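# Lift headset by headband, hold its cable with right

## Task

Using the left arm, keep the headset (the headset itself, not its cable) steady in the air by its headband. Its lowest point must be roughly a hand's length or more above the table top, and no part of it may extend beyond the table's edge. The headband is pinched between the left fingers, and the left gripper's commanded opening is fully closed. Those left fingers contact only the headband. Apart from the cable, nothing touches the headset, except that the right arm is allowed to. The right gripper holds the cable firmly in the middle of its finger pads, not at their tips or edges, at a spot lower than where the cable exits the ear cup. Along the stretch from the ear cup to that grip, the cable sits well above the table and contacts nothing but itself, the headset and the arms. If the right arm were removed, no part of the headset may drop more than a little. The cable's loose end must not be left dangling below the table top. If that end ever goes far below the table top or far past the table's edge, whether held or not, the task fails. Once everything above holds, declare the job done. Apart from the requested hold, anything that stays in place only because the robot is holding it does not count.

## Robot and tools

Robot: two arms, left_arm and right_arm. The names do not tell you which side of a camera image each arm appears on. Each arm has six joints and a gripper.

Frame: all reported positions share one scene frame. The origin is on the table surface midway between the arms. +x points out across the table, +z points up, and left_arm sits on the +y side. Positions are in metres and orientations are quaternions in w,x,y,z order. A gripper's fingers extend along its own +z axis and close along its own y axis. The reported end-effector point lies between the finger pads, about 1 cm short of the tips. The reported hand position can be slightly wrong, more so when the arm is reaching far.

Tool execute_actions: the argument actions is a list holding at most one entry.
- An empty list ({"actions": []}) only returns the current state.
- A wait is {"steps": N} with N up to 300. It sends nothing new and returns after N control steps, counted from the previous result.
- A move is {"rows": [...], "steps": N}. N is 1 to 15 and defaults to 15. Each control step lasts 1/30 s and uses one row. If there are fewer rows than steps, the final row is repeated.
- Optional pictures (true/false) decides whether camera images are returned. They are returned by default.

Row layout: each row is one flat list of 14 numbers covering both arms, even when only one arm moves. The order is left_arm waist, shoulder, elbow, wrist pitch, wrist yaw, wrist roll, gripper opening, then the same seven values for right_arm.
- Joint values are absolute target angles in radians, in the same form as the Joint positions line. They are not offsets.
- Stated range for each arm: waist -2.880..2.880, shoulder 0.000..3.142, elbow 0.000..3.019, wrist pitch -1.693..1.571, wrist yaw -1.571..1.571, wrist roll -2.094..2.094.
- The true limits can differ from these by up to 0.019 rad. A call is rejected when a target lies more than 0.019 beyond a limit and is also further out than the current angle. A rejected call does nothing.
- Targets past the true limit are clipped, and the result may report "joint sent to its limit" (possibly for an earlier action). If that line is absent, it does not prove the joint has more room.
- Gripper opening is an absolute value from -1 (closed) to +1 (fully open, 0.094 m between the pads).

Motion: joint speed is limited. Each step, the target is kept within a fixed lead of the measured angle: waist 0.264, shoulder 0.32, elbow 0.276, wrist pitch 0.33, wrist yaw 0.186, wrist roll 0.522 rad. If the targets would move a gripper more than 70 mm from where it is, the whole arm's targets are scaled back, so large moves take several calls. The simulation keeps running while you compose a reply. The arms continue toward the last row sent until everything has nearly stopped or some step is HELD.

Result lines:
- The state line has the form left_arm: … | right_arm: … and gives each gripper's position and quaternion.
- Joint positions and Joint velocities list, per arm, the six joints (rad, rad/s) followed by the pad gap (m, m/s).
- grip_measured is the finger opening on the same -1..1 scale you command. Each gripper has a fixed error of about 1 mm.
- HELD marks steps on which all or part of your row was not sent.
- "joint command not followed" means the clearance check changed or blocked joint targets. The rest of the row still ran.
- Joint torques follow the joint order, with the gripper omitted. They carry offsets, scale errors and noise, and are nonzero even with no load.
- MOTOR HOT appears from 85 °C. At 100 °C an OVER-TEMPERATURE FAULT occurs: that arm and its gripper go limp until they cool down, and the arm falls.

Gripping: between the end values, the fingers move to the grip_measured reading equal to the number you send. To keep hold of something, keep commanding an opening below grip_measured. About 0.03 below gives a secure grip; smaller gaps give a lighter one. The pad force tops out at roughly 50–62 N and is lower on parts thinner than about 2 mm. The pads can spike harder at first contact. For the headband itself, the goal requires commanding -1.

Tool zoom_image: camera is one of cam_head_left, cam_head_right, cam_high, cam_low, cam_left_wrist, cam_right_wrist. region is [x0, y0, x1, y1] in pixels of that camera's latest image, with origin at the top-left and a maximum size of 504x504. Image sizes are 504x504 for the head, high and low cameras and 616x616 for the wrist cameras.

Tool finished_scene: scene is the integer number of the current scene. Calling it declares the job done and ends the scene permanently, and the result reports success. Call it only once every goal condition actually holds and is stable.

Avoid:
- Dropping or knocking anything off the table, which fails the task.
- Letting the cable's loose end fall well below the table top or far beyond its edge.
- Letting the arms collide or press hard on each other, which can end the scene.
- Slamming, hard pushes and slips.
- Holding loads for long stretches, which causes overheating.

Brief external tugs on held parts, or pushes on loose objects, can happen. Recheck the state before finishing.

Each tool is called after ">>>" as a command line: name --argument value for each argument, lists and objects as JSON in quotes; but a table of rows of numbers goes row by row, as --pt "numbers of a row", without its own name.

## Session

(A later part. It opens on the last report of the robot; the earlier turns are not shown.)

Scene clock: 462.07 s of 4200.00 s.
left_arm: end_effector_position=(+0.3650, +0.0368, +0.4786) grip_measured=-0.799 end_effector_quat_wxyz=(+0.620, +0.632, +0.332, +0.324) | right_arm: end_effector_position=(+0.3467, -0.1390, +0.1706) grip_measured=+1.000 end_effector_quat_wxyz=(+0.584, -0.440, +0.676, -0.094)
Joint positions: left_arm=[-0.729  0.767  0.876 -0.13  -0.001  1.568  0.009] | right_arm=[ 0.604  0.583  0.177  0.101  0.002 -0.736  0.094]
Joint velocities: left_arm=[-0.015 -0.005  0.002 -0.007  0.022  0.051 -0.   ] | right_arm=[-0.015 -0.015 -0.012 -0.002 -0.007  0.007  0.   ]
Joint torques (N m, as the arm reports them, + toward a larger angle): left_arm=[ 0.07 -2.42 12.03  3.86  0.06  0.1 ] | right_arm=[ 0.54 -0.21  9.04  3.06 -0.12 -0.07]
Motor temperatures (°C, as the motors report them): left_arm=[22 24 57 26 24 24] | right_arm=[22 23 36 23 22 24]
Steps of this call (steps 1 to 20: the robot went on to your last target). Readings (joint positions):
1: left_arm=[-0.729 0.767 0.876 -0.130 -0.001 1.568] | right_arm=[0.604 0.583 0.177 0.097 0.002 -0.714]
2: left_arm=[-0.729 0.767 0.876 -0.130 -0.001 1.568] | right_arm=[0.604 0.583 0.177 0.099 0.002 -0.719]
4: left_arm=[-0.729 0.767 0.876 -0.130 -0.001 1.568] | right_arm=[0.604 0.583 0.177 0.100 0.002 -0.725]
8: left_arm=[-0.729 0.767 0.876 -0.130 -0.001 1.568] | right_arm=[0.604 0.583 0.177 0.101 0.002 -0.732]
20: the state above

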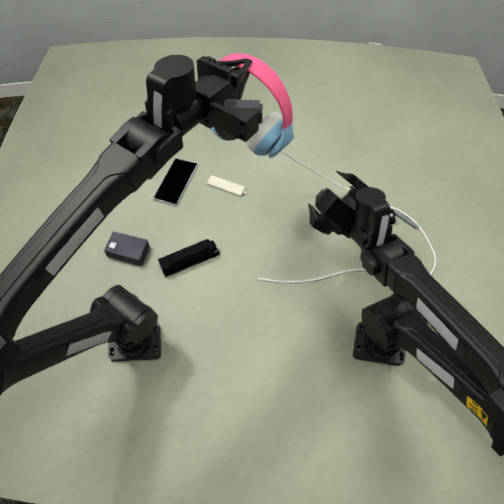

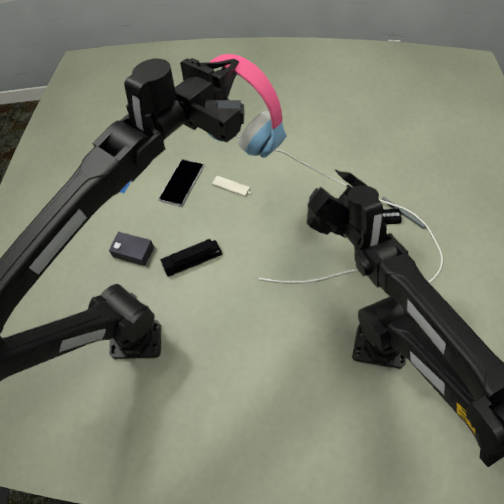

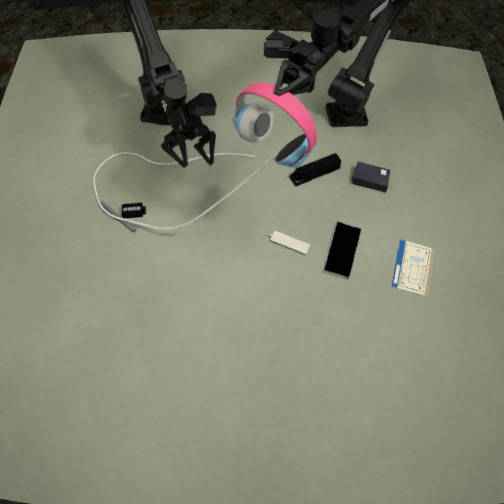

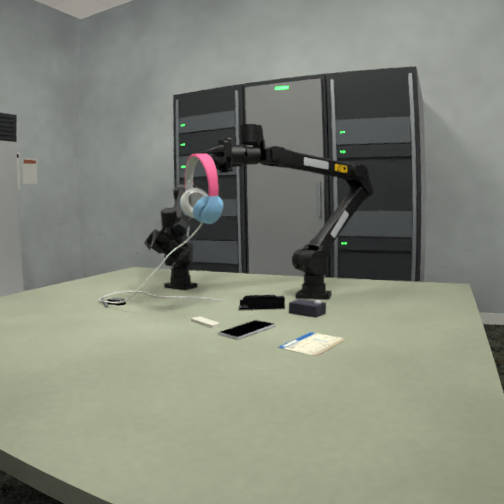

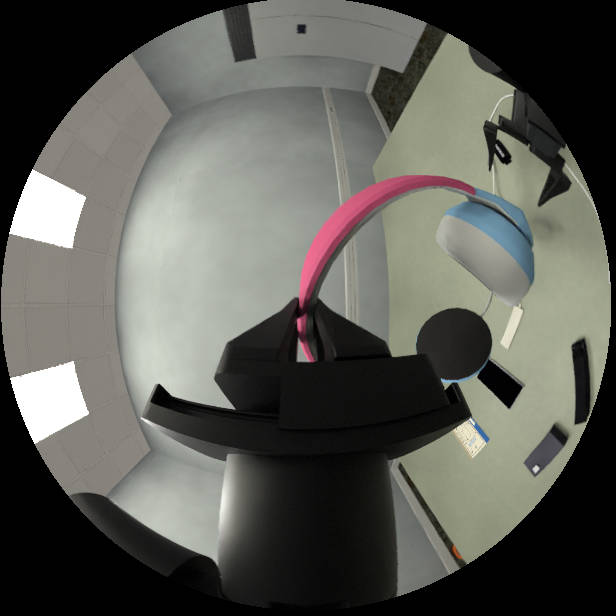

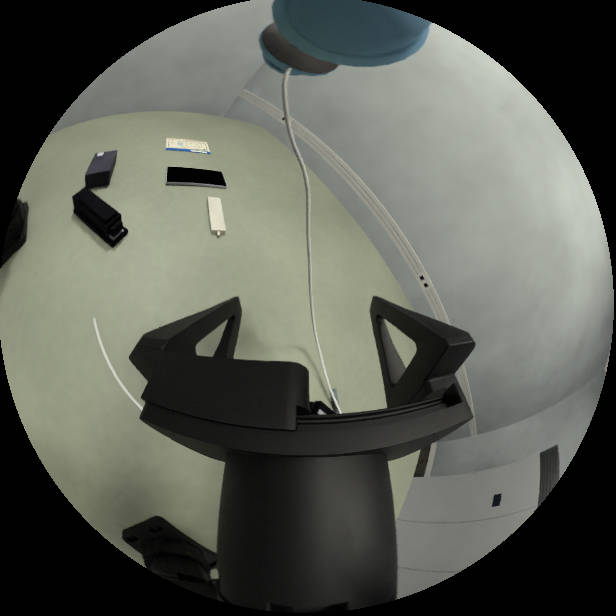

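>>> execute_actions --actions '[{"rows": [[-0.72,0.75,0.89,-0.085,0,1.585,-1,0.614,0.591,0.180,0.128,0,-0.75,1],[-0.72,0.75,0.89,-0.085,0,1.585,-1,0.614,0.593,0.185,0.129,0,-0.75,1],[-0.72,0.75,0.89,-0.085,0,1.585,-1,0.614,0.598,0.190,0.132,0,-0.75,1],[-0.72,0.75,0.89,-0.085,0,1.585,-1,0.615,0.604,0.195,0.136,0,-0.75,1],[-0.72,0.75,0.89,-0.085,0,1.585,-1,0.615,0.612,0.200,0.141,0,-0.75,1],[-0.72,0.75,0.89,-0.085,0,1.585,-1,0.616,0.621,0.205,0.147,0,-0.75,1],[-0.72,0.75,0.89,-0.085,0,1.585,-1,0.617,0.632,0.210,0.154,0,-0.75,1],[-0.72,0.75,0.89,-0.085,0,1.585,-1,0.617,0.644,0.216,0.162,0,-0.75,1],[-0.72,0.75,0.89,-0.085,0,1.585,-1,0.618,0.658,0.222,0.171,0,-0.75,1],[-0.72,0.75,0.89,-0.085,0,1.585,-1,0.619,0.673,0.228,0.181,0,-0.75,1],[-0.72,0.75,0.89,-0.085,0,1.585,-1,0.620,0.690,0.234,0.192,0,-0.75,1],[-0.72,0.75,0.89,-0.085,0,1.585,-1,0.621,0.708,0.241,0.204,0,-0.75,1],[-0.72,0.75,0.89,-0.085,0,1.585,-1,0.623,0.727,0.248,0.216,0,-0.75,1],[-0.72,0.75,0.89,-0.085,0,1.585,-1,0.624,0.747,0.255,0.229,0,-0.75,1],[-0.72,0.75,0.89,-0.085,0,1.585,-1,0.625,0.768,0.263,0.243,0,-0.75,1]]}]' --pictures false

>>> execute_actions --actions '[{"rows": [[-0.72,0.75,0.89,-0.085,0,1.585,-1,0.627,0.790,0.271,0.257,0,-0.75,1],[-0.72,0.75,0.89,-0.085,0,1.585,-1,0.628,0.813,0.280,0.272,0,-0.75,1],[-0.72,0.75,0.89,-0.085,0,1.585,-1,0.630,0.836,0.289,0.287,0,-0.75,1],[-0.72,0.75,0.89,-0.085,0,1.585,-1,0.631,0.860,0.298,0.303,0,-0.75,1],[-0.72,0.75,0.89,-0.085,0,1.585,-1,0.633,0.884,0.307,0.319,0,-0.75,1],[-0.72,0.75,0.89,-0.085,0,1.585,-1,0.634,0.909,0.316,0.335,0,-0.75,1],[-0.72,0.75,0.89,-0.085,0,1.585,-1,0.636,0.934,0.326,0.351,0,-0.75,1],[-0.72,0.75,0.89,-0.085,0,1.585,-1,0.637,0.958,0.335,0.367,0,-0.75,1],[-0.72,0.75,0.89,-0.085,0,1.585,-1,0.639,0.983,0.345,0.383,0,-0.75,1],[-0.72,0.75,0.89,-0.085,0,1.585,-1,0.640,1.008,0.354,0.399,0,-0.75,1],[-0.72,0.75,0.89,-0.085,0,1.585,-1,0.642,1.032,0.363,0.415,0,-0.75,1],[-0.72,0.75,0.89,-0.085,0,1.585,-1,0.643,1.056,0.372,0.431,0,-0.75,1],[-0.72,0.75,0.89,-0.085,0,1.585,-1,0.645,1.079,0.381,0.446,0,-0.75,1],[-0.72,0.75,0.89,-0.085,0,1.585,-1,0.646,1.102,0.390,0.461,0,-0.75,1],[-0.72,0.75,0.89,-0.085,0,1.585,-1,0.648,1.124,0.398,0.475,0,-0.75,1]]}]' --pictures false

>>> execute_actions --actions '[{"rows": [[-0.72,0.75,0.89,-0.085,0,1.585,-1,0.649,1.145,0.406,0.489,0,-0.75,1],[-0.72,0.75,0.89,-0.085,0,1.585,-1,0.650,1.165,0.414,0.502,0,-0.75,1],[-0.72,0.75,0.89,-0.085,0,1.585,-1,0.652,1.184,0.421,0.514,0,-0.75,1],[-0.72,0.75,0.89,-0.085,0,1.585,-1,0.653,1.202,0.428,0.526,0,-0.75,1],[-0.72,0.75,0.89,-0.085,0,1.585,-1,0.654,1.219,0.434,0.537,0,-0.75,1],[-0.72,0.75,0.89,-0.085,0,1.585,-1,0.655,1.234,0.440,0.547,0,-0.75,1],[-0.72,0.75,0.89,-0.085,0,1.585,-1,0.656,1.248,0.445,0.556,0,-0.75,1],[-0.72,0.75,0.89,-0.085,0,1.585,-1,0.656,1.260,0.450,0.564,0,-0.75,1],[-0.72,0.75,0.89,-0.085,0,1.585,-1,0.657,1.271,0.454,0.571,0,-0.75,1],[-0.72,0.75,0.89,-0.085,0,1.585,-1,0.658,1.280,0.458,0.577,0,-0.75,1],[-0.72,0.75,0.89,-0.085,0,1.585,-1,0.658,1.288,0.461,0.582,0,-0.75,1],[-0.72,0.75,0.89,-0.085,0,1.585,-1,0.659,1.294,0.463,0.586,0,-0.75,1],[-0.72,0.75,0.89,-0.085,0,1.585,-1,0.659,1.299,0.465,0.589,0,-0.75,1],[-0.72,0.75,0.89,-0.085,0,1.585,-1,0.659,1.301,0.466,0.590,0,-0.75,1],[-0.72,0.75,0.89,-0.085,0,1.585,-1,0.659,1.302,0.466,0.591,0,-0.75,1]]}]' --pictures false

>>> execute_actions --actions '[{"steps": 20}]'

Scene clock: 557.20 s of 4200.00 s.
left_arm: end_effector_position=(+0.3650, +0.0368, +0.4786) grip_measured=-0.799 end_effector_quat_wxyz=(+0.620, +0.632, +0.332, +0.324) | right_arm: end_effector_position=(+0.3594, -0.1311, +0.1549) grip_measured=+1.000 end_effector_quat_wxyz=(+0.568, -0.448, +0.684, -0.090)
Joint positions: left_arm=[-0.729  0.767  0.876 -0.13  -0.001  1.568  0.009] | right_arm=[ 0.61   0.722  0.19   0.188  0.002 -0.737  0.094]
Joint velocities: left_arm=[ 0.005  0.005  0.012 -0.002 -0.066 -0.081  0.   ] | right_arm=[ 0.044  0.62   0.183  0.364  0.022 -0.037  0.   ]
Joint torques (N m, as the arm reports them, + toward a larger angle): left_arm=[ 0.07 -2.51 12.02  3.88  0.07  0.1 ] | right_arm=[ 0.69 -1.22 13.85  3.13 -0.1  -0.07]
Motor temperatures (°C, as the motors report them): left_arm=[22 24 53 26 24 24] | right_arm=[22 23 35 24 22 24]
Steps of this call (steps 1 to 15: the robot went on to your last target; steps 16 to 90: nothing new was sent; then 91.63 s passed at rest; steps 91 to 105: all 15 steps of this action). Readings (joint positions):
91: left_arm=[-0.729 0.767 0.876 -0.130 -0.001 1.568] | right_arm=[0.604 0.583 0.177 0.101 0.002 -0.736]
92: left_arm=[-0.729 0.767 0.876 -0.130 -0.001 1.568] | right_arm=[0.604 0.583 0.177 0.101 0.002 -0.736]
94: left_arm=[-0.729 0.767 0.876 -0.130 -0.001 1.568] | right_arm=[0.604 0.585 0.177 0.104 0.002 -0.736]
98: left_arm=[-0.729 0.767 0.876 -0.130 -0.001 1.568] | right_arm=[0.604 0.610 0.177 0.123 0.002 -0.736]
105: the state above

Scene clock: 557.70 s of 4200.00 s.
left_arm: end_effector_position=(+0.3650, +0.0368, +0.4786) grip_measured=-0.799 end_effector_quat_wxyz=(+0.620, +0.632, +0.332, +0.324) | right_arm: end_effector_position=(+0.4234, -0.0919, +0.1620) grip_measured=+1.000 end_effector_quat_wxyz=(+0.580, -0.452, +0.673, -0.085)
Joint positions: left_arm=[-0.729  0.767  0.876 -0.13  -0.001  1.568  0.009] | right_arm=[ 0.632  1.075  0.338  0.419  0.002 -0.737  0.094]
Joint velocities: left_arm=[-0.005  0.005 -0.012 -0.007  0.022 -0.022 -0.001] | right_arm=[ 0.015  0.689  0.227  0.447 -0.022  0.066  0.   ]
Joint torques (N m, as the arm reports them, + toward a larger angle): left_arm=[ 0.03 -2.45 12.    3.83  0.06  0.1 ] | right_arm=[ 0.8  -5.29 11.47  2.86 -0.11 -0.07]
Motor temperatures (°C, as the motors report them): left_arm=[22 24 53 26 24 24] | right_arm=[22 23 36 24 22 24]
Steps of this call (steps 1 to 15: all 15 steps of this action). Readings (joint positions):
1: left_arm=[-0.729 0.767 0.876 -0.130 -0.001 1.568] | right_arm=[0.612 0.743 0.197 0.201 0.002 -0.737]
2: left_arm=[-0.729 0.767 0.876 -0.130 -0.001 1.568] | right_arm=[0.613 0.765 0.206 0.215 0.002 -0.737]
4: left_arm=[-0.729 0.767 0.876 -0.130 -0.001 1.568] | right_arm=[0.616 0.810 0.226 0.244 0.002 -0.737]
8: left_arm=[-0.729 0.767 0.876 -0.130 -0.001 1.568] | right_arm=[0.622 0.905 0.270 0.309 0.002 -0.737]
15: the state above

Scene clock: 558.20 s of 4200.00 s.
left_arm: end_effector_position=(+0.3650, +0.0368, +0.4786) grip_measured=-0.799 end_effector_quat_wxyz=(+0.620, +0.632, +0.332, +0.324) | right_arm: end_effector_position=(+0.4618, -0.0660, +0.1467) grip_measured=+1.000 end_effector_quat_wxyz=(+0.584, -0.455, +0.667, -0.082)
Joint positions: left_arm=[-0.729  0.767  0.876 -0.13  -0.001  1.568  0.009] | right_arm=[ 0.647  1.292  0.423  0.56   0.002 -0.737  0.094]
Joint velocities: left_arm=[-0.005 -0.015 -0.002 -0.002  0.066  0.007 -0.001] | right_arm=[ 0.005  0.093  0.032  0.061 -0.007 -0.007  0.   ]
Joint torques (N m, as the arm reports them, + toward a larger angle): left_arm=[ 0.   -2.48 11.99  3.87  0.06  0.1 ] | right_arm=[ 0.42 -7.52 10.33  3.05 -0.14 -0.08]
Motor temperatures (°C, as the motors report them): left_arm=[22 24 53 26 24 24] | right_arm=[22 23 36 24 22 24]
Steps of this call (steps 1 to 15: all 15 steps of this action). Readings (joint positions):
1: left_arm=[-0.729 0.767 0.876 -0.130 -0.001 1.568] | right_arm=[0.634 1.098 0.346 0.434 0.002 -0.737]
2: left_arm=[-0.729 0.767 0.876 -0.130 -0.001 1.568] | right_arm=[0.635 1.120 0.355 0.448 0.002 -0.737]
4: left_arm=[-0.729 0.767 0.876 -0.130 -0.001 1.568] | right_arm=[0.638 1.161 0.371 0.474 0.002 -0.737]
8: left_arm=[-0.729 0.767 0.876 -0.130 -0.001 1.568] | right_arm=[0.643 1.230 0.398 0.519 0.002 -0.737]
15: the state above

Scene clock: 558.87 s of 4200.00 s.
left_arm: end_effector_position=(+0.3650, +0.0368, +0.4786) grip_measured=-0.799 end_effector_quat_wxyz=(+0.620, +0.632, +0.332, +0.324) | right_arm: end_effector_position=(+0.4625, -0.0657, +0.1469) grip_measured=+1.000 end_effector_quat_wxyz=(+0.585, -0.454, +0.667, -0.082)
Joint positions: left_arm=[-0.729  0.767  0.876 -0.13  -0.001  1.568  0.009] | right_arm=[ 0.647  1.295  0.424  0.564  0.002 -0.737  0.094]
Joint velocities: left_arm=[-0.005 -0.005 -0.012 -0.002 -0.037  0.007 -0.001] | right_arm=[-0.005 -0.005 -0.007  0.007 -0.007  0.051  0.   ]
Joint torques (N m, as the arm reports them, + toward a larger angle): left_arm=[ 0.1  -2.37 12.    3.86  0.07  0.1 ] | right_arm=[ 0.73 -7.43 10.4   3.01 -0.12 -0.07]
Motor temperatures (°C, as the motors report them): left_arm=[22 24 53 26 24 24] | right_arm=[22 23 36 24 22 24]
Steps of this call (steps 1 to 15: the robot went on to your last target; steps 16 to 20: nothing new was sent). Readings (joint positions):
1: left_arm=[-0.729 0.767 0.876 -0.130 -0.001 1.568] | right_arm=[0.647 1.294 0.423 0.561 0.002 -0.737]
2: left_arm=[-0.729 0.767 0.876 -0.130 -0.001 1.568] | right_arm=[0.647 1.295 0.424 0.563 0.002 -0.737]
4: left_arm=[-0.729 0.767 0.876 -0.130 -0.001 1.568] | right_arm=[0.647 1.295 0.424 0.564 0.002 -0.737]
8: left_arm=[-0.729 0.767 0.876 -0.130 -0.001 1.568] | right_arm=[0.647 1.295 0.424 0.564 0.002 -0.737]
20: the state above
All arms were judged still, so your last target was given up. Only a new action makes them travel on or press farther. Fingers that are still opening or closing keep moving.

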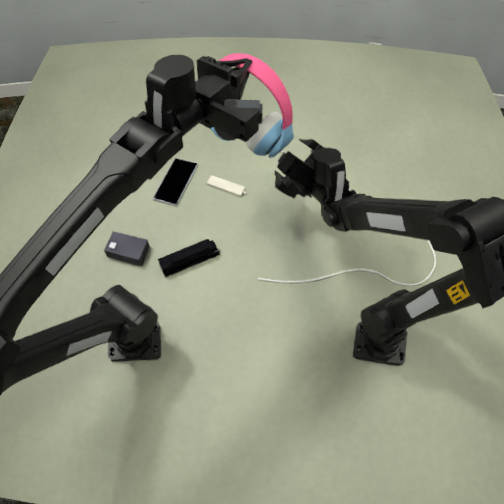

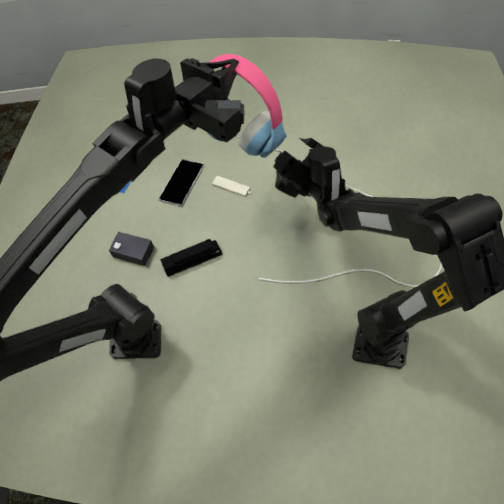

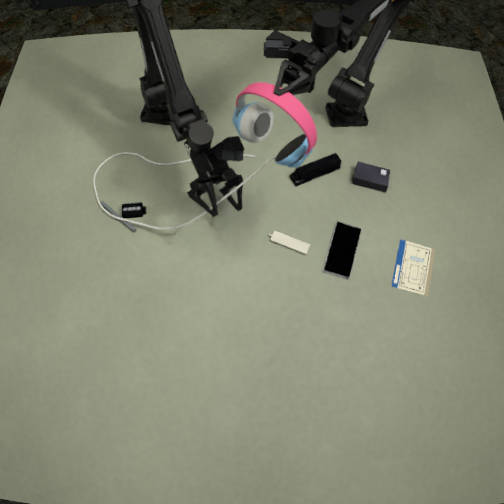

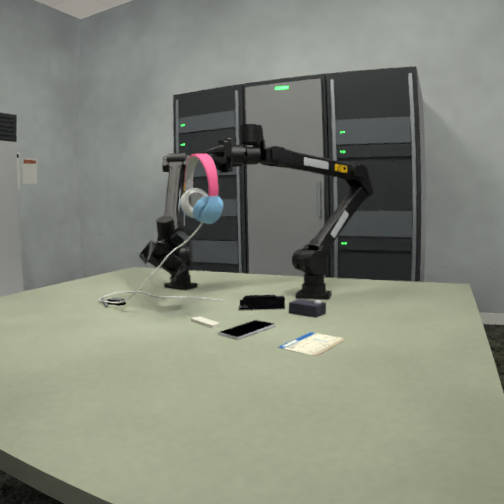

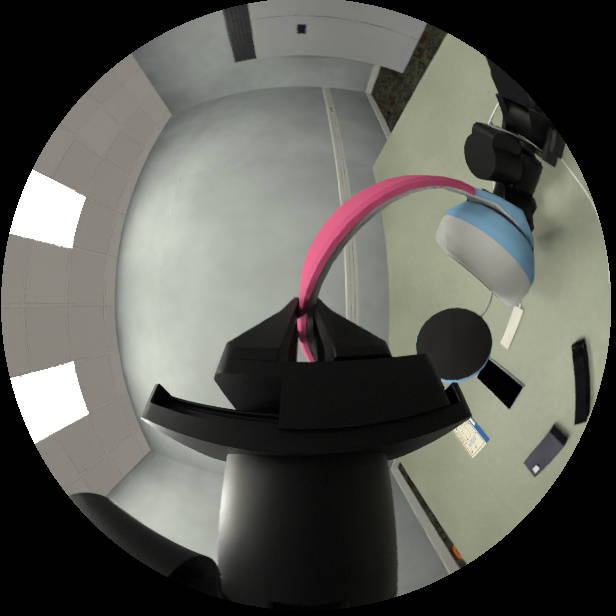

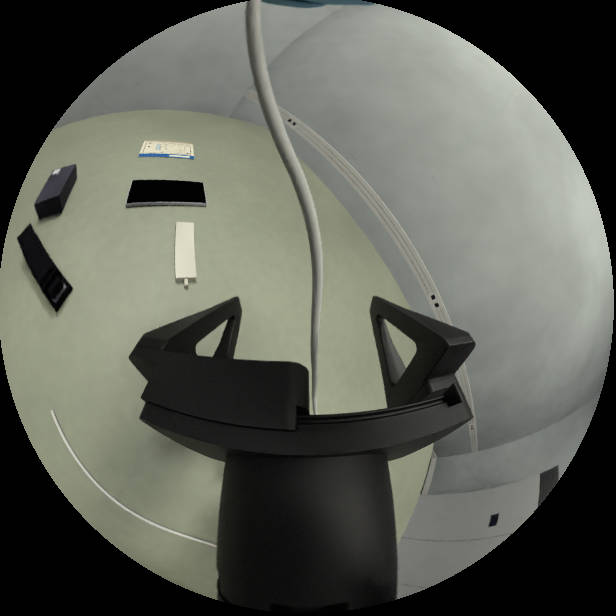

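>>> zoom_image --camera "cam_high" --region '[175, 140, 275, 235]'

>>> zoom_image --camera "cam_low" --region '[120, 200, 230, 300]'

Region (175, 140, 275, 235) of cam_high's 504x504 image, scaled by 5.040, with more detail than that image has; it fills the top 479 rows of this view, and the rest is white.

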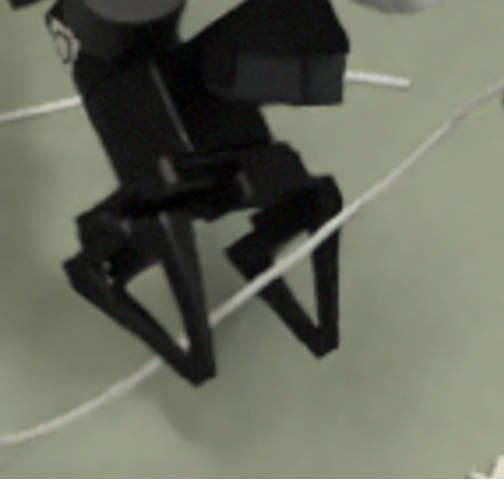

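Region (120, 200, 230, 300) of cam_low's 504x504 image, scaled by 4.582, with more detail than that image has; it fills the top 458 rows of this view, and the rest is white.

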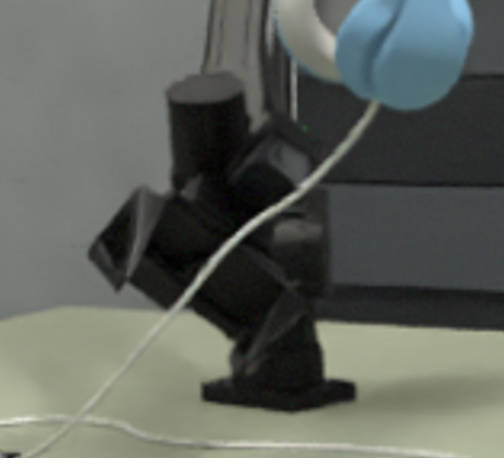

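>>> execute_actions --actions '[{"rows": [[-0.72,0.75,0.89,-0.085,0,1.585,-1,0.659,1.294,0.450,0.580,0,-0.75,0.95],[-0.72,0.75,0.89,-0.085,0,1.585,-1,0.659,1.290,0.436,0.571,0,-0.75,0.89],[-0.72,0.75,0.89,-0.085,0,1.585,-1,0.659,1.283,0.425,0.567,0,-0.75,0.83],[-0.72,0.75,0.89,-0.085,0,1.585,-1,0.659,1.275,0.420,0.561,0,-0.75,0.77],[-0.72,0.75,0.89,-0.085,0,1.585,-1,0.659,1.264,0.415,0.554,0,-0.75,0.71],[-0.72,0.75,0.89,-0.085,0,1.585,-1,0.659,1.253,0.410,0.546,0,-0.75,0.65],[-0.72,0.75,0.89,-0.085,0,1.585,-1,0.659,1.240,0.404,0.537,0,-0.75,0.59],[-0.72,0.75,0.89,-0.085,0,1.585,-1,0.659,1.227,0.397,0.529,0,-0.75,0.53],[-0.72,0.75,0.89,-0.085,0,1.585,-1,0.659,1.214,0.391,0.520,0,-0.75,0.47],[-0.72,0.75,0.89,-0.085,0,1.585,-1,0.659,1.203,0.386,0.512,0,-0.75,0.41],[-0.72,0.75,0.89,-0.085,0,1.585,-1,0.659,1.192,0.381,0.505,0,-0.75,0.35],[-0.72,0.75,0.89,-0.085,0,1.585,-1,0.659,1.184,0.377,0.499,0,-0.75,0.29],[-0.72,0.75,0.89,-0.085,0,1.585,-1,0.659,1.177,0.374,0.495,0,-0.75,0.23],[-0.72,0.75,0.89,-0.085,0,1.585,-1,0.659,1.173,0.372,0.492,0,-0.75,0.17],[-0.72,0.75,0.89,-0.085,0,1.585,-1,0.659,1.172,0.371,0.491,0,-0.75,0.11]]}]' --pictures false

>>> execute_actions --actions '[{"rows": [[-0.72,0.75,0.89,-0.085,0,1.585,-1,0.659,1.172,0.371,0.491,0,-0.75,0.05],[-0.72,0.75,0.89,-0.085,0,1.585,-1,0.659,1.172,0.371,0.491,0,-0.75,-0.01],[-0.72,0.75,0.89,-0.085,0,1.585,-1,0.659,1.172,0.371,0.491,0,-0.75,-0.07],[-0.72,0.75,0.89,-0.085,0,1.585,-1,0.659,1.172,0.371,0.491,0,-0.75,-0.13],[-0.72,0.75,0.89,-0.085,0,1.585,-1,0.659,1.172,0.371,0.491,0,-0.75,-0.19],[-0.72,0.75,0.89,-0.085,0,1.585,-1,0.659,1.172,0.371,0.491,0,-0.75,-0.25],[-0.72,0.75,0.89,-0.085,0,1.585,-1,0.659,1.172,0.371,0.491,0,-0.75,-0.31],[-0.72,0.75,0.89,-0.085,0,1.585,-1,0.659,1.172,0.371,0.491,0,-0.75,-0.37],[-0.72,0.75,0.89,-0.085,0,1.585,-1,0.659,1.172,0.371,0.491,0,-0.75,-0.43],[-0.72,0.75,0.89,-0.085,0,1.585,-1,0.659,1.172,0.371,0.491,0,-0.75,-0.49],[-0.72,0.75,0.89,-0.085,0,1.585,-1,0.659,1.172,0.371,0.491,0,-0.75,-0.55],[-0.72,0.75,0.89,-0.085,0,1.585,-1,0.659,1.172,0.371,0.491,0,-0.75,-0.60],[-0.72,0.75,0.89,-0.085,0,1.585,-1,0.659,1.172,0.371,0.491,0,-0.75,-0.64],[-0.72,0.75,0.89,-0.085,0,1.585,-1,0.659,1.172,0.371,0.491,0,-0.75,-0.68],[-0.72,0.75,0.89,-0.085,0,1.585,-1,0.659,1.172,0.371,0.491,0,-0.75,-0.70]]}]' --pictures false

>>> execute_actions --actions '[{"steps": 15}]'

>>> zoom_image --camera "cam_high" --region '[180, 150, 260, 226]'

>>> zoom_image --camera "cam_low" --region '[130, 215, 210, 290]'

Scene clock: 611.27 s of 4200.00 s.
left_arm: end_effector_position=(+0.3650, +0.0368, +0.4786) grip_measured=-0.799 end_effector_quat_wxyz=(+0.620, +0.632, +0.332, +0.324) | right_arm: end_effector_position=(+0.4410, -0.0764, +0.1575) grip_measured=+0.144 end_effector_quat_wxyz=(+0.588, -0.453, +0.665, -0.082)
Joint positions: left_arm=[-0.729  0.767  0.876 -0.13  -0.001  1.568  0.009] | right_arm=[ 0.647  1.185  0.374  0.512  0.002 -0.737  0.054]
Joint velocities: left_arm=[-0.005 -0.015  0.002 -0.017  0.022 -0.007  0.001] | right_arm=[-0.005 -0.22  -0.081 -0.11   0.037  0.022 -0.065]
Joint torques (N m, as the arm reports them, + toward a larger angle): left_arm=[ 0.   -2.45 12.04  3.87  0.06  0.1 ] | right_arm=[ 0.54 -6.7   7.22  1.19 -0.12 -0.06]
Motor temperatures (°C, as the motors report them): left_arm=[22 24 54 26 24 24] | right_arm=[22 23 36 24 22 24]
Steps of this call (steps 1 to 90: nothing new was sent; then 48.90 s passed at rest; steps 91 to 105: all 15 steps of this action). Readings (joint positions):
91: left_arm=[-0.729 0.767 0.876 -0.130 -0.001 1.568] | right_arm=[0.647 1.295 0.424 0.564 0.002 -0.737]
92: left_arm=[-0.729 0.767 0.876 -0.130 -0.001 1.568] | right_arm=[0.647 1.295 0.424 0.564 0.002 -0.737]
94: left_arm=[-0.729 0.767 0.876 -0.130 -0.001 1.568] | right_arm=[0.647 1.295 0.424 0.564 0.002 -0.737]
98: left_arm=[-0.729 0.767 0.876 -0.130 -0.001 1.568] | right_arm=[0.647 1.274 0.412 0.556 0.002 -0.737]
105: the state above

Scene clock: 611.77 s of 4200.00 s.
left_arm: end_effector_position=(+0.3650, +0.0368, +0.4786) grip_measured=-0.799 end_effector_quat_wxyz=(+0.620, +0.632, +0.332, +0.324) | right_arm: end_effector_position=(+0.4399, -0.0769, +0.1590) grip_measured=-0.684 end_effector_quat_wxyz=(+0.589, -0.453, +0.664, -0.082)
Joint positions: left_arm=[-0.729  0.767  0.876 -0.13  -0.001  1.568  0.009] | right_arm=[ 0.647  1.176  0.373  0.506  0.002 -0.737  0.015]
Joint velocities: left_arm=[-0.005 -0.015  0.007  0.002  0.007  0.051  0.   ] | right_arm=[ 0.005 -0.005  0.017  0.012 -0.037 -0.022 -0.027]
Joint torques (N m, as the arm reports them, + toward a larger angle): left_arm=[ 0.09 -2.48 12.01  3.86  0.06  0.1 ] | right_arm=[ 0.38 -7.14  7.21  1.16 -0.12 -0.08]
Motor temperatures (°C, as the motors report them): left_arm=[22 24 54 26 24 24] | right_arm=[22 23 36 24 22 24]
Steps of this call (steps 1 to 15: all 15 steps of this action). Readings (joint positions):
1: left_arm=[-0.729 0.767 0.876 -0.130 -0.001 1.568] | right_arm=[0.647 1.180 0.373 0.510 0.002 -0.737]
2: left_arm=[-0.729 0.767 0.876 -0.130 -0.001 1.568] | right_arm=[0.647 1.177 0.373 0.509 0.002 -0.737]
4: left_arm=[-0.729 0.767 0.876 -0.130 -0.001 1.568] | right_arm=[0.647 1.176 0.373 0.508 0.002 -0.737]
8: left_arm=[-0.729 0.767 0.876 -0.130 -0.001 1.568] | right_arm=[0.647 1.176 0.373 0.506 0.002 -0.737]
15: the state above

Scene clock: 612.27 s of 4200.00 s.
left_arm: end_effector_position=(+0.3650, +0.0368, +0.4786) grip_measured=-0.799 end_effector_quat_wxyz=(+0.620, +0.632, +0.332, +0.324) | right_arm: end_effector_position=(+0.4399, -0.0769, +0.1590) grip_measured=-0.697 end_effector_quat_wxyz=(+0.589, -0.453, +0.664, -0.082)
Joint positions: left_arm=[-0.729  0.767  0.876 -0.13  -0.001  1.568  0.009] | right_arm=[ 0.647  1.176  0.373  0.506  0.002 -0.737  0.014]
Joint velocities: left_arm=[-0.005 -0.005  0.002 -0.002  0.051 -0.007  0.   ] | right_arm=[-0.005  0.005  0.002  0.007  0.037 -0.022 -0.002]
Joint torques (N m, as the arm reports them, + toward a larger angle): left_arm=[ 0.05 -2.35 12.    3.85  0.06  0.11] | right_arm=[ 0.65 -7.06  7.17  1.16 -0.11 -0.06]
Motor temperatures (°C, as the motors report them): left_arm=[22 24 54 26 24 24] | right_arm=[22 23 36 24 22 24]
Steps of this call (steps 1 to 15: the robot went on to your last target). Readings (joint positions):
1: left_arm=[-0.729 0.767 0.876 -0.130 -0.001 1.568] | right_arm=[0.647 1.176 0.373 0.506 0.002 -0.737]
2: left_arm=[-0.729 0.767 0.876 -0.130 -0.001 1.568] | right_arm=[0.647 1.176 0.373 0.506 0.002 -0.737]
4: left_arm=[-0.729 0.767 0.876 -0.130 -0.001 1.568] | right_arm=[0.647 1.176 0.373 0.506 0.002 -0.737]
8: left_arm=[-0.729 0.767 0.876 -0.130 -0.001 1.568] | right_arm=[0.647 1.176 0.373 0.506 0.002 -0.737]
15: the state above
All arms were judged still, so your last target was given up. Only a new action makes them travel on or press farther. Fingers that are still opening or closing keep moving.

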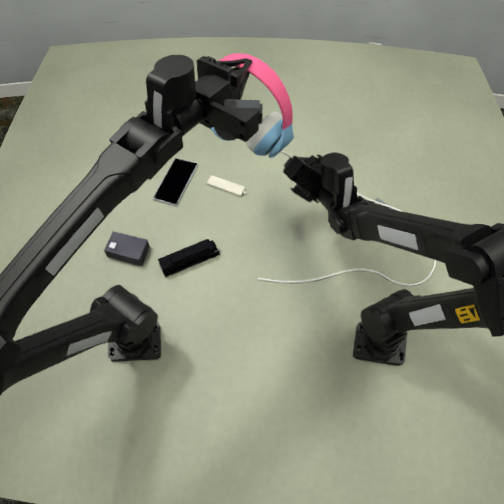

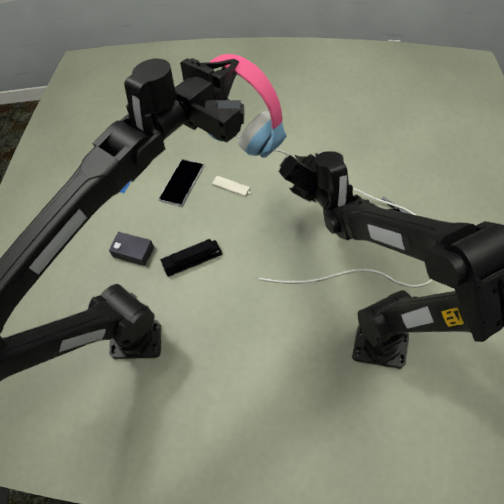

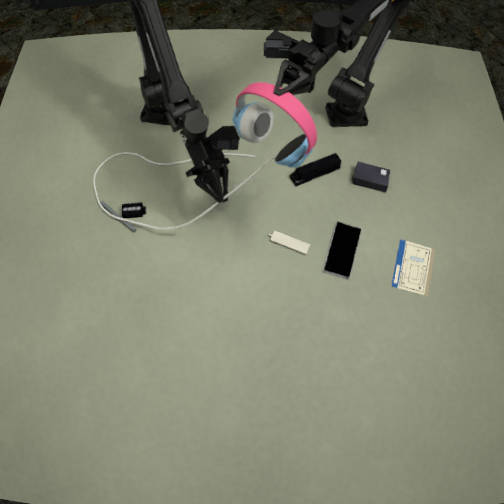

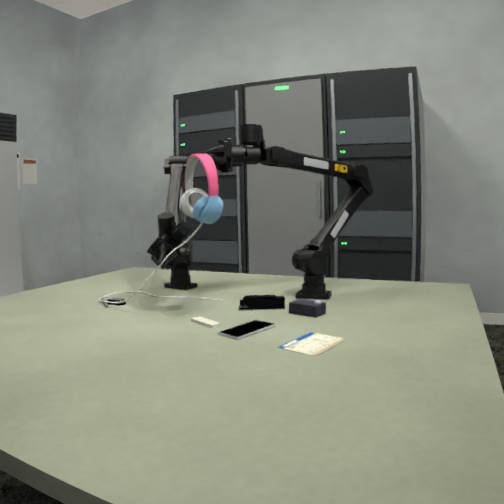

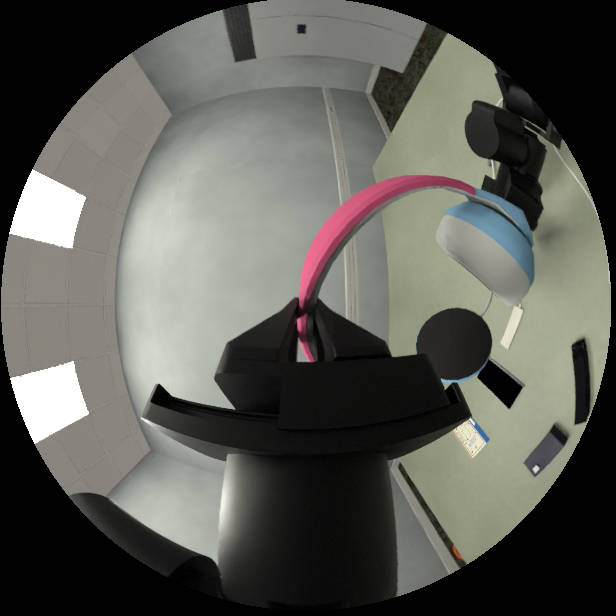

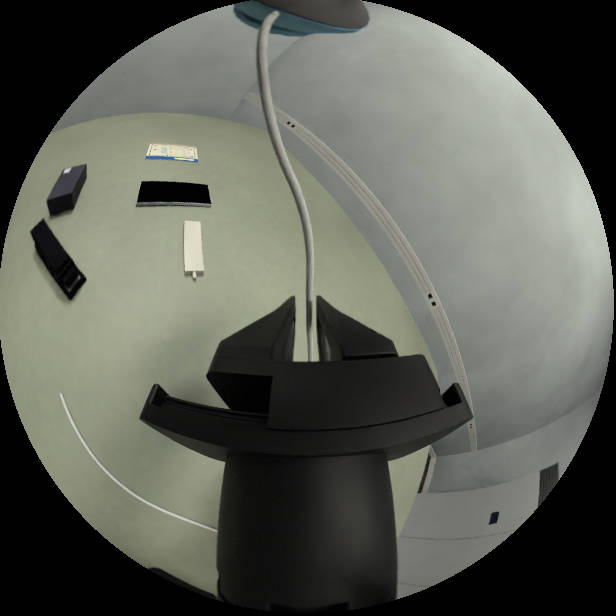

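Region (180, 150, 260, 226) of cam_high's 504x504 image, scaled by 6.300, with more detail than that image has; it fills the top 479 rows of this view, and the rest is white.

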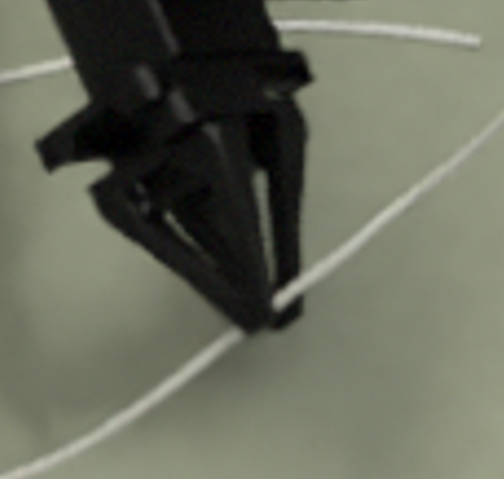

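Region (130, 215, 210, 290) of cam_low's 504x504 image, scaled by 6.300, with more detail than that image has; it fills the top 472 rows of this view, and the rest is white.

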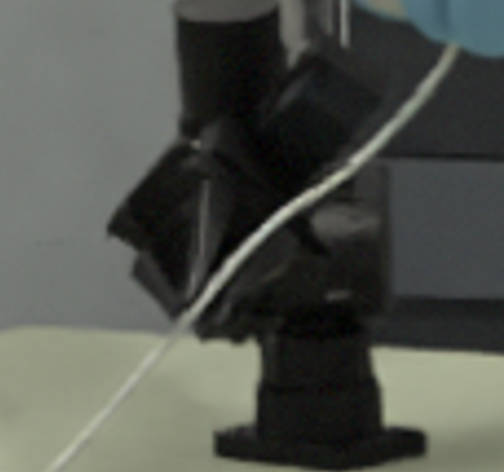

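>>> execute_actions --actions '[{"rows": [[-0.72,0.75,0.89,-0.085,0,1.585,-1,0.659,1.176,0.378,0.497,0,-0.75,-0.70],[-0.72,0.75,0.89,-0.085,0,1.585,-1,0.659,1.180,0.386,0.503,0,-0.75,-0.70],[-0.72,0.75,0.89,-0.085,0,1.585,-1,0.659,1.184,0.394,0.510,0,-0.75,-0.70],[-0.72,0.75,0.89,-0.085,0,1.585,-1,0.659,1.188,0.401,0.517,0,-0.75,-0.70],[-0.72,0.75,0.89,-0.085,0,1.585,-1,0.659,1.192,0.407,0.523,0,-0.75,-0.70],[-0.72,0.75,0.89,-0.085,0,1.585,-1,0.659,1.196,0.412,0.529,0,-0.75,-0.70],[-0.72,0.75,0.89,-0.085,0,1.585,-1,0.659,1.200,0.417,0.534,0,-0.75,-0.70],[-0.72,0.75,0.89,-0.085,0,1.585,-1,0.659,1.204,0.421,0.539,0,-0.75,-0.70],[-0.72,0.75,0.89,-0.085,0,1.585,-1,0.659,1.207,0.424,0.543,0,-0.75,-0.70],[-0.72,0.75,0.89,-0.085,0,1.585,-1,0.659,1.210,0.426,0.545,0,-0.75,-0.70],[-0.72,0.75,0.89,-0.085,0,1.585,-1,0.659,1.212,0.428,0.546,0,-0.75,-0.70]], "steps": 15}]' --pictures false

>>> execute_actions --actions '[{"steps": 15}]'

>>> zoom_image --camera "cam_high" --region '[180, 150, 260, 226]'

Scene clock: 636.20 s of 4200.00 s.
left_arm: end_effector_position=(+0.3650, +0.0368, +0.4786) grip_measured=-0.799 end_effector_quat_wxyz=(+0.620, +0.632, +0.332, +0.324) | right_arm: end_effector_position=(+0.4448, -0.0745, +0.1557) grip_measured=-0.697 end_effector_quat_wxyz=(+0.587, -0.454, +0.665, -0.082)
Joint positions: left_arm=[-0.729  0.767  0.876 -0.13  -0.001  1.568  0.009] | right_arm=[ 0.647  1.204  0.383  0.519  0.002 -0.737  0.014]
Joint velocities: left_arm=[-0.005  0.005 -0.002  0.007  0.022  0.022  0.   ] | right_arm=[-0.024 -0.005  0.022  0.017  0.022  0.081 -0.001]
Joint torques (N m, as the arm reports them, + toward a larger angle): left_arm=[-0.12 -2.51 12.04  3.86  0.05  0.11] | right_arm=[ 0.87 -6.53 10.75  3.04 -0.12 -0.06]
Motor temperatures (°C, as the motors report them): left_arm=[22 24 54 26 24 24] | right_arm=[22 23 34 24 22 24]
Steps of this call (steps 1 to 90: nothing new was sent; then 20.43 s passed at rest; steps 91 to 105: all 15 steps of this action). Readings (joint positions):
91: left_arm=[-0.729 0.767 0.876 -0.130 -0.001 1.568] | right_arm=[0.647 1.176 0.373 0.506 0.002 -0.737]
92: left_arm=[-0.729 0.767 0.876 -0.130 -0.001 1.568] | right_arm=[0.647 1.176 0.373 0.506 0.002 -0.737]
94: left_arm=[-0.729 0.767 0.876 -0.130 -0.001 1.568] | right_arm=[0.647 1.176 0.373 0.506 0.002 -0.737]
98: left_arm=[-0.729 0.767 0.876 -0.130 -0.001 1.568] | right_arm=[0.647 1.182 0.373 0.508 0.002 -0.737]
105: the state above

Scene clock: 636.70 s of 4200.00 s.
left_arm: end_effector_position=(+0.3650, +0.0368, +0.4786) grip_measured=-0.799 end_effector_quat_wxyz=(+0.620, +0.632, +0.332, +0.324) | right_arm: end_effector_position=(+0.4451, -0.0744, +0.1564) grip_measured=-0.697 end_effector_quat_wxyz=(+0.588, -0.454, +0.665, -0.082)
Joint positions: left_arm=[-0.729  0.767  0.876 -0.13  -0.001  1.568  0.009] | right_arm=[ 0.647  1.204  0.384  0.52   0.002 -0.737  0.014]
Joint velocities: left_arm=[-0.005  0.005 -0.007 -0.012 -0.007 -0.022  0.   ] | right_arm=[-0.005 -0.005  0.012 -0.017 -0.007  0.022  0.001]
Joint torques (N m, as the arm reports them, + toward a larger angle): left_arm=[-0.14 -2.45 12.01  3.86  0.07  0.1 ] | right_arm=[ 0.68 -6.46 10.86  3.04 -0.11 -0.07]
Motor temperatures (°C, as the motors report them): left_arm=[22 24 54 26 24 24] | right_arm=[22 23 35 24 22 24]
Steps of this call (steps 1 to 15: the robot went on to your last target). Readings (joint positions):
1: left_arm=[-0.729 0.767 0.876 -0.130 -0.001 1.568] | right_arm=[0.647 1.204 0.384 0.519 0.002 -0.737]
2: left_arm=[-0.729 0.767 0.876 -0.130 -0.001 1.568] | right_arm=[0.647 1.204 0.384 0.519 0.002 -0.737]
4: left_arm=[-0.729 0.767 0.876 -0.130 -0.001 1.568] | right_arm=[0.647 1.204 0.384 0.520 0.002 -0.737]
8: left_arm=[-0.729 0.767 0.876 -0.130 -0.001 1.568] | right_arm=[0.647 1.204 0.384 0.520 0.002 -0.737]
15: the state above
All arms were judged still, so your last target was given up. Only a new action makes them travel on or press farther. Fingers that are still opening or closing keep moving.

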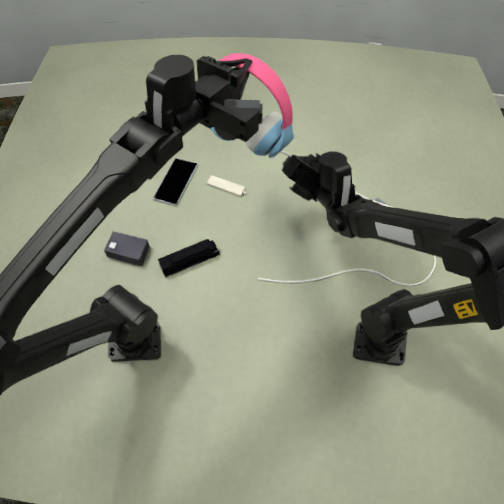

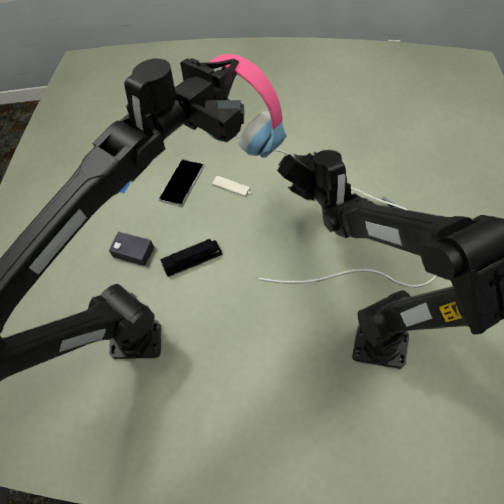

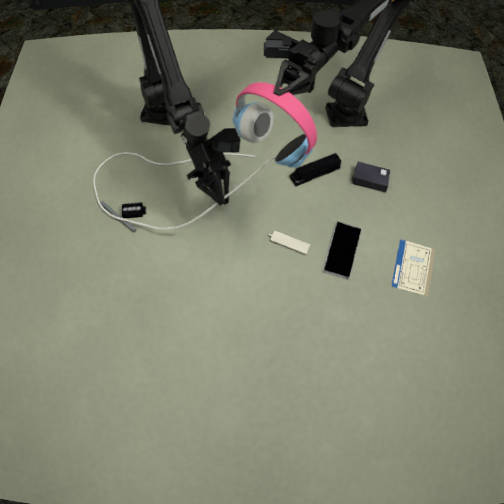

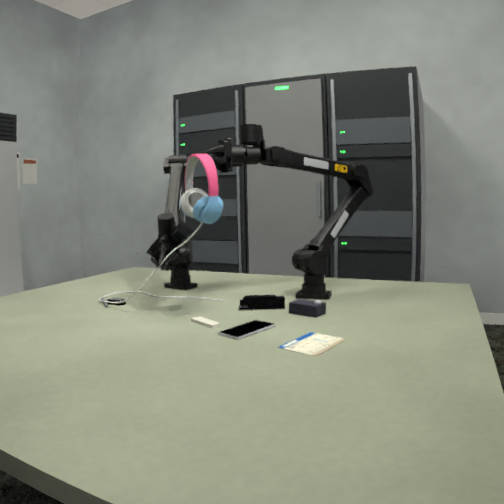

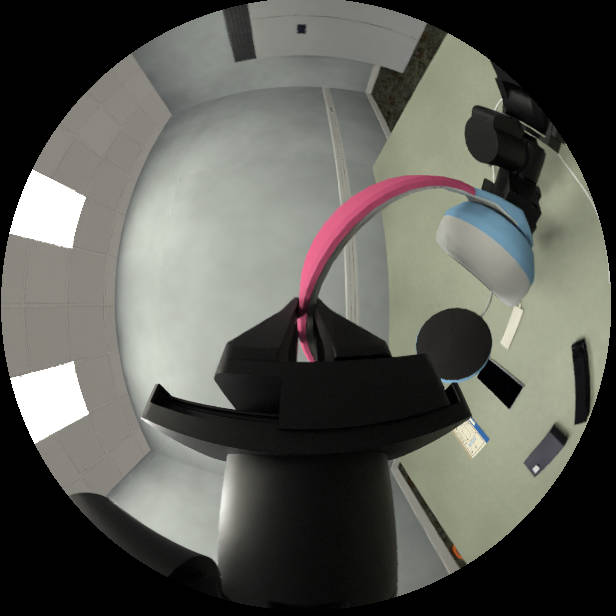

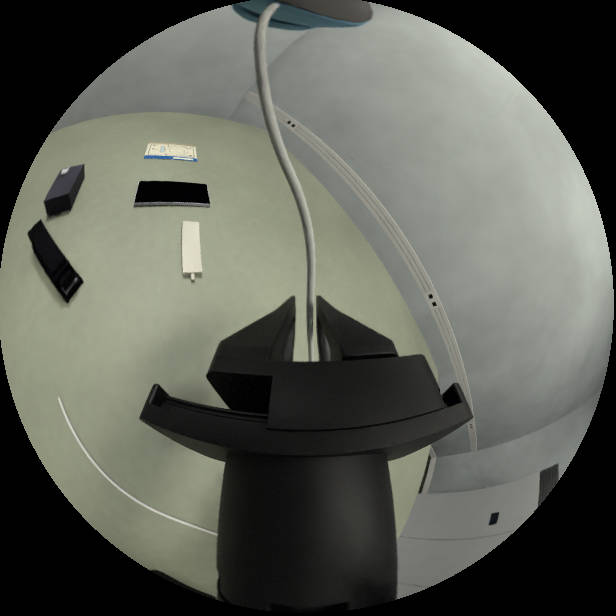

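Region (180, 150, 260, 226) of cam_high's 504x504 image, scaled by 6.300, with more detail than that image has; it fills the top 479 rows of this view, and the rest is white.

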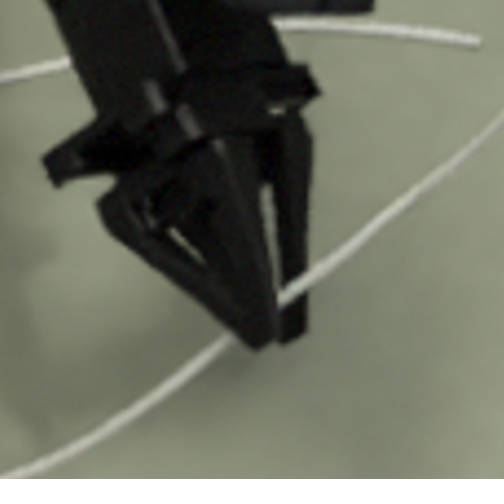

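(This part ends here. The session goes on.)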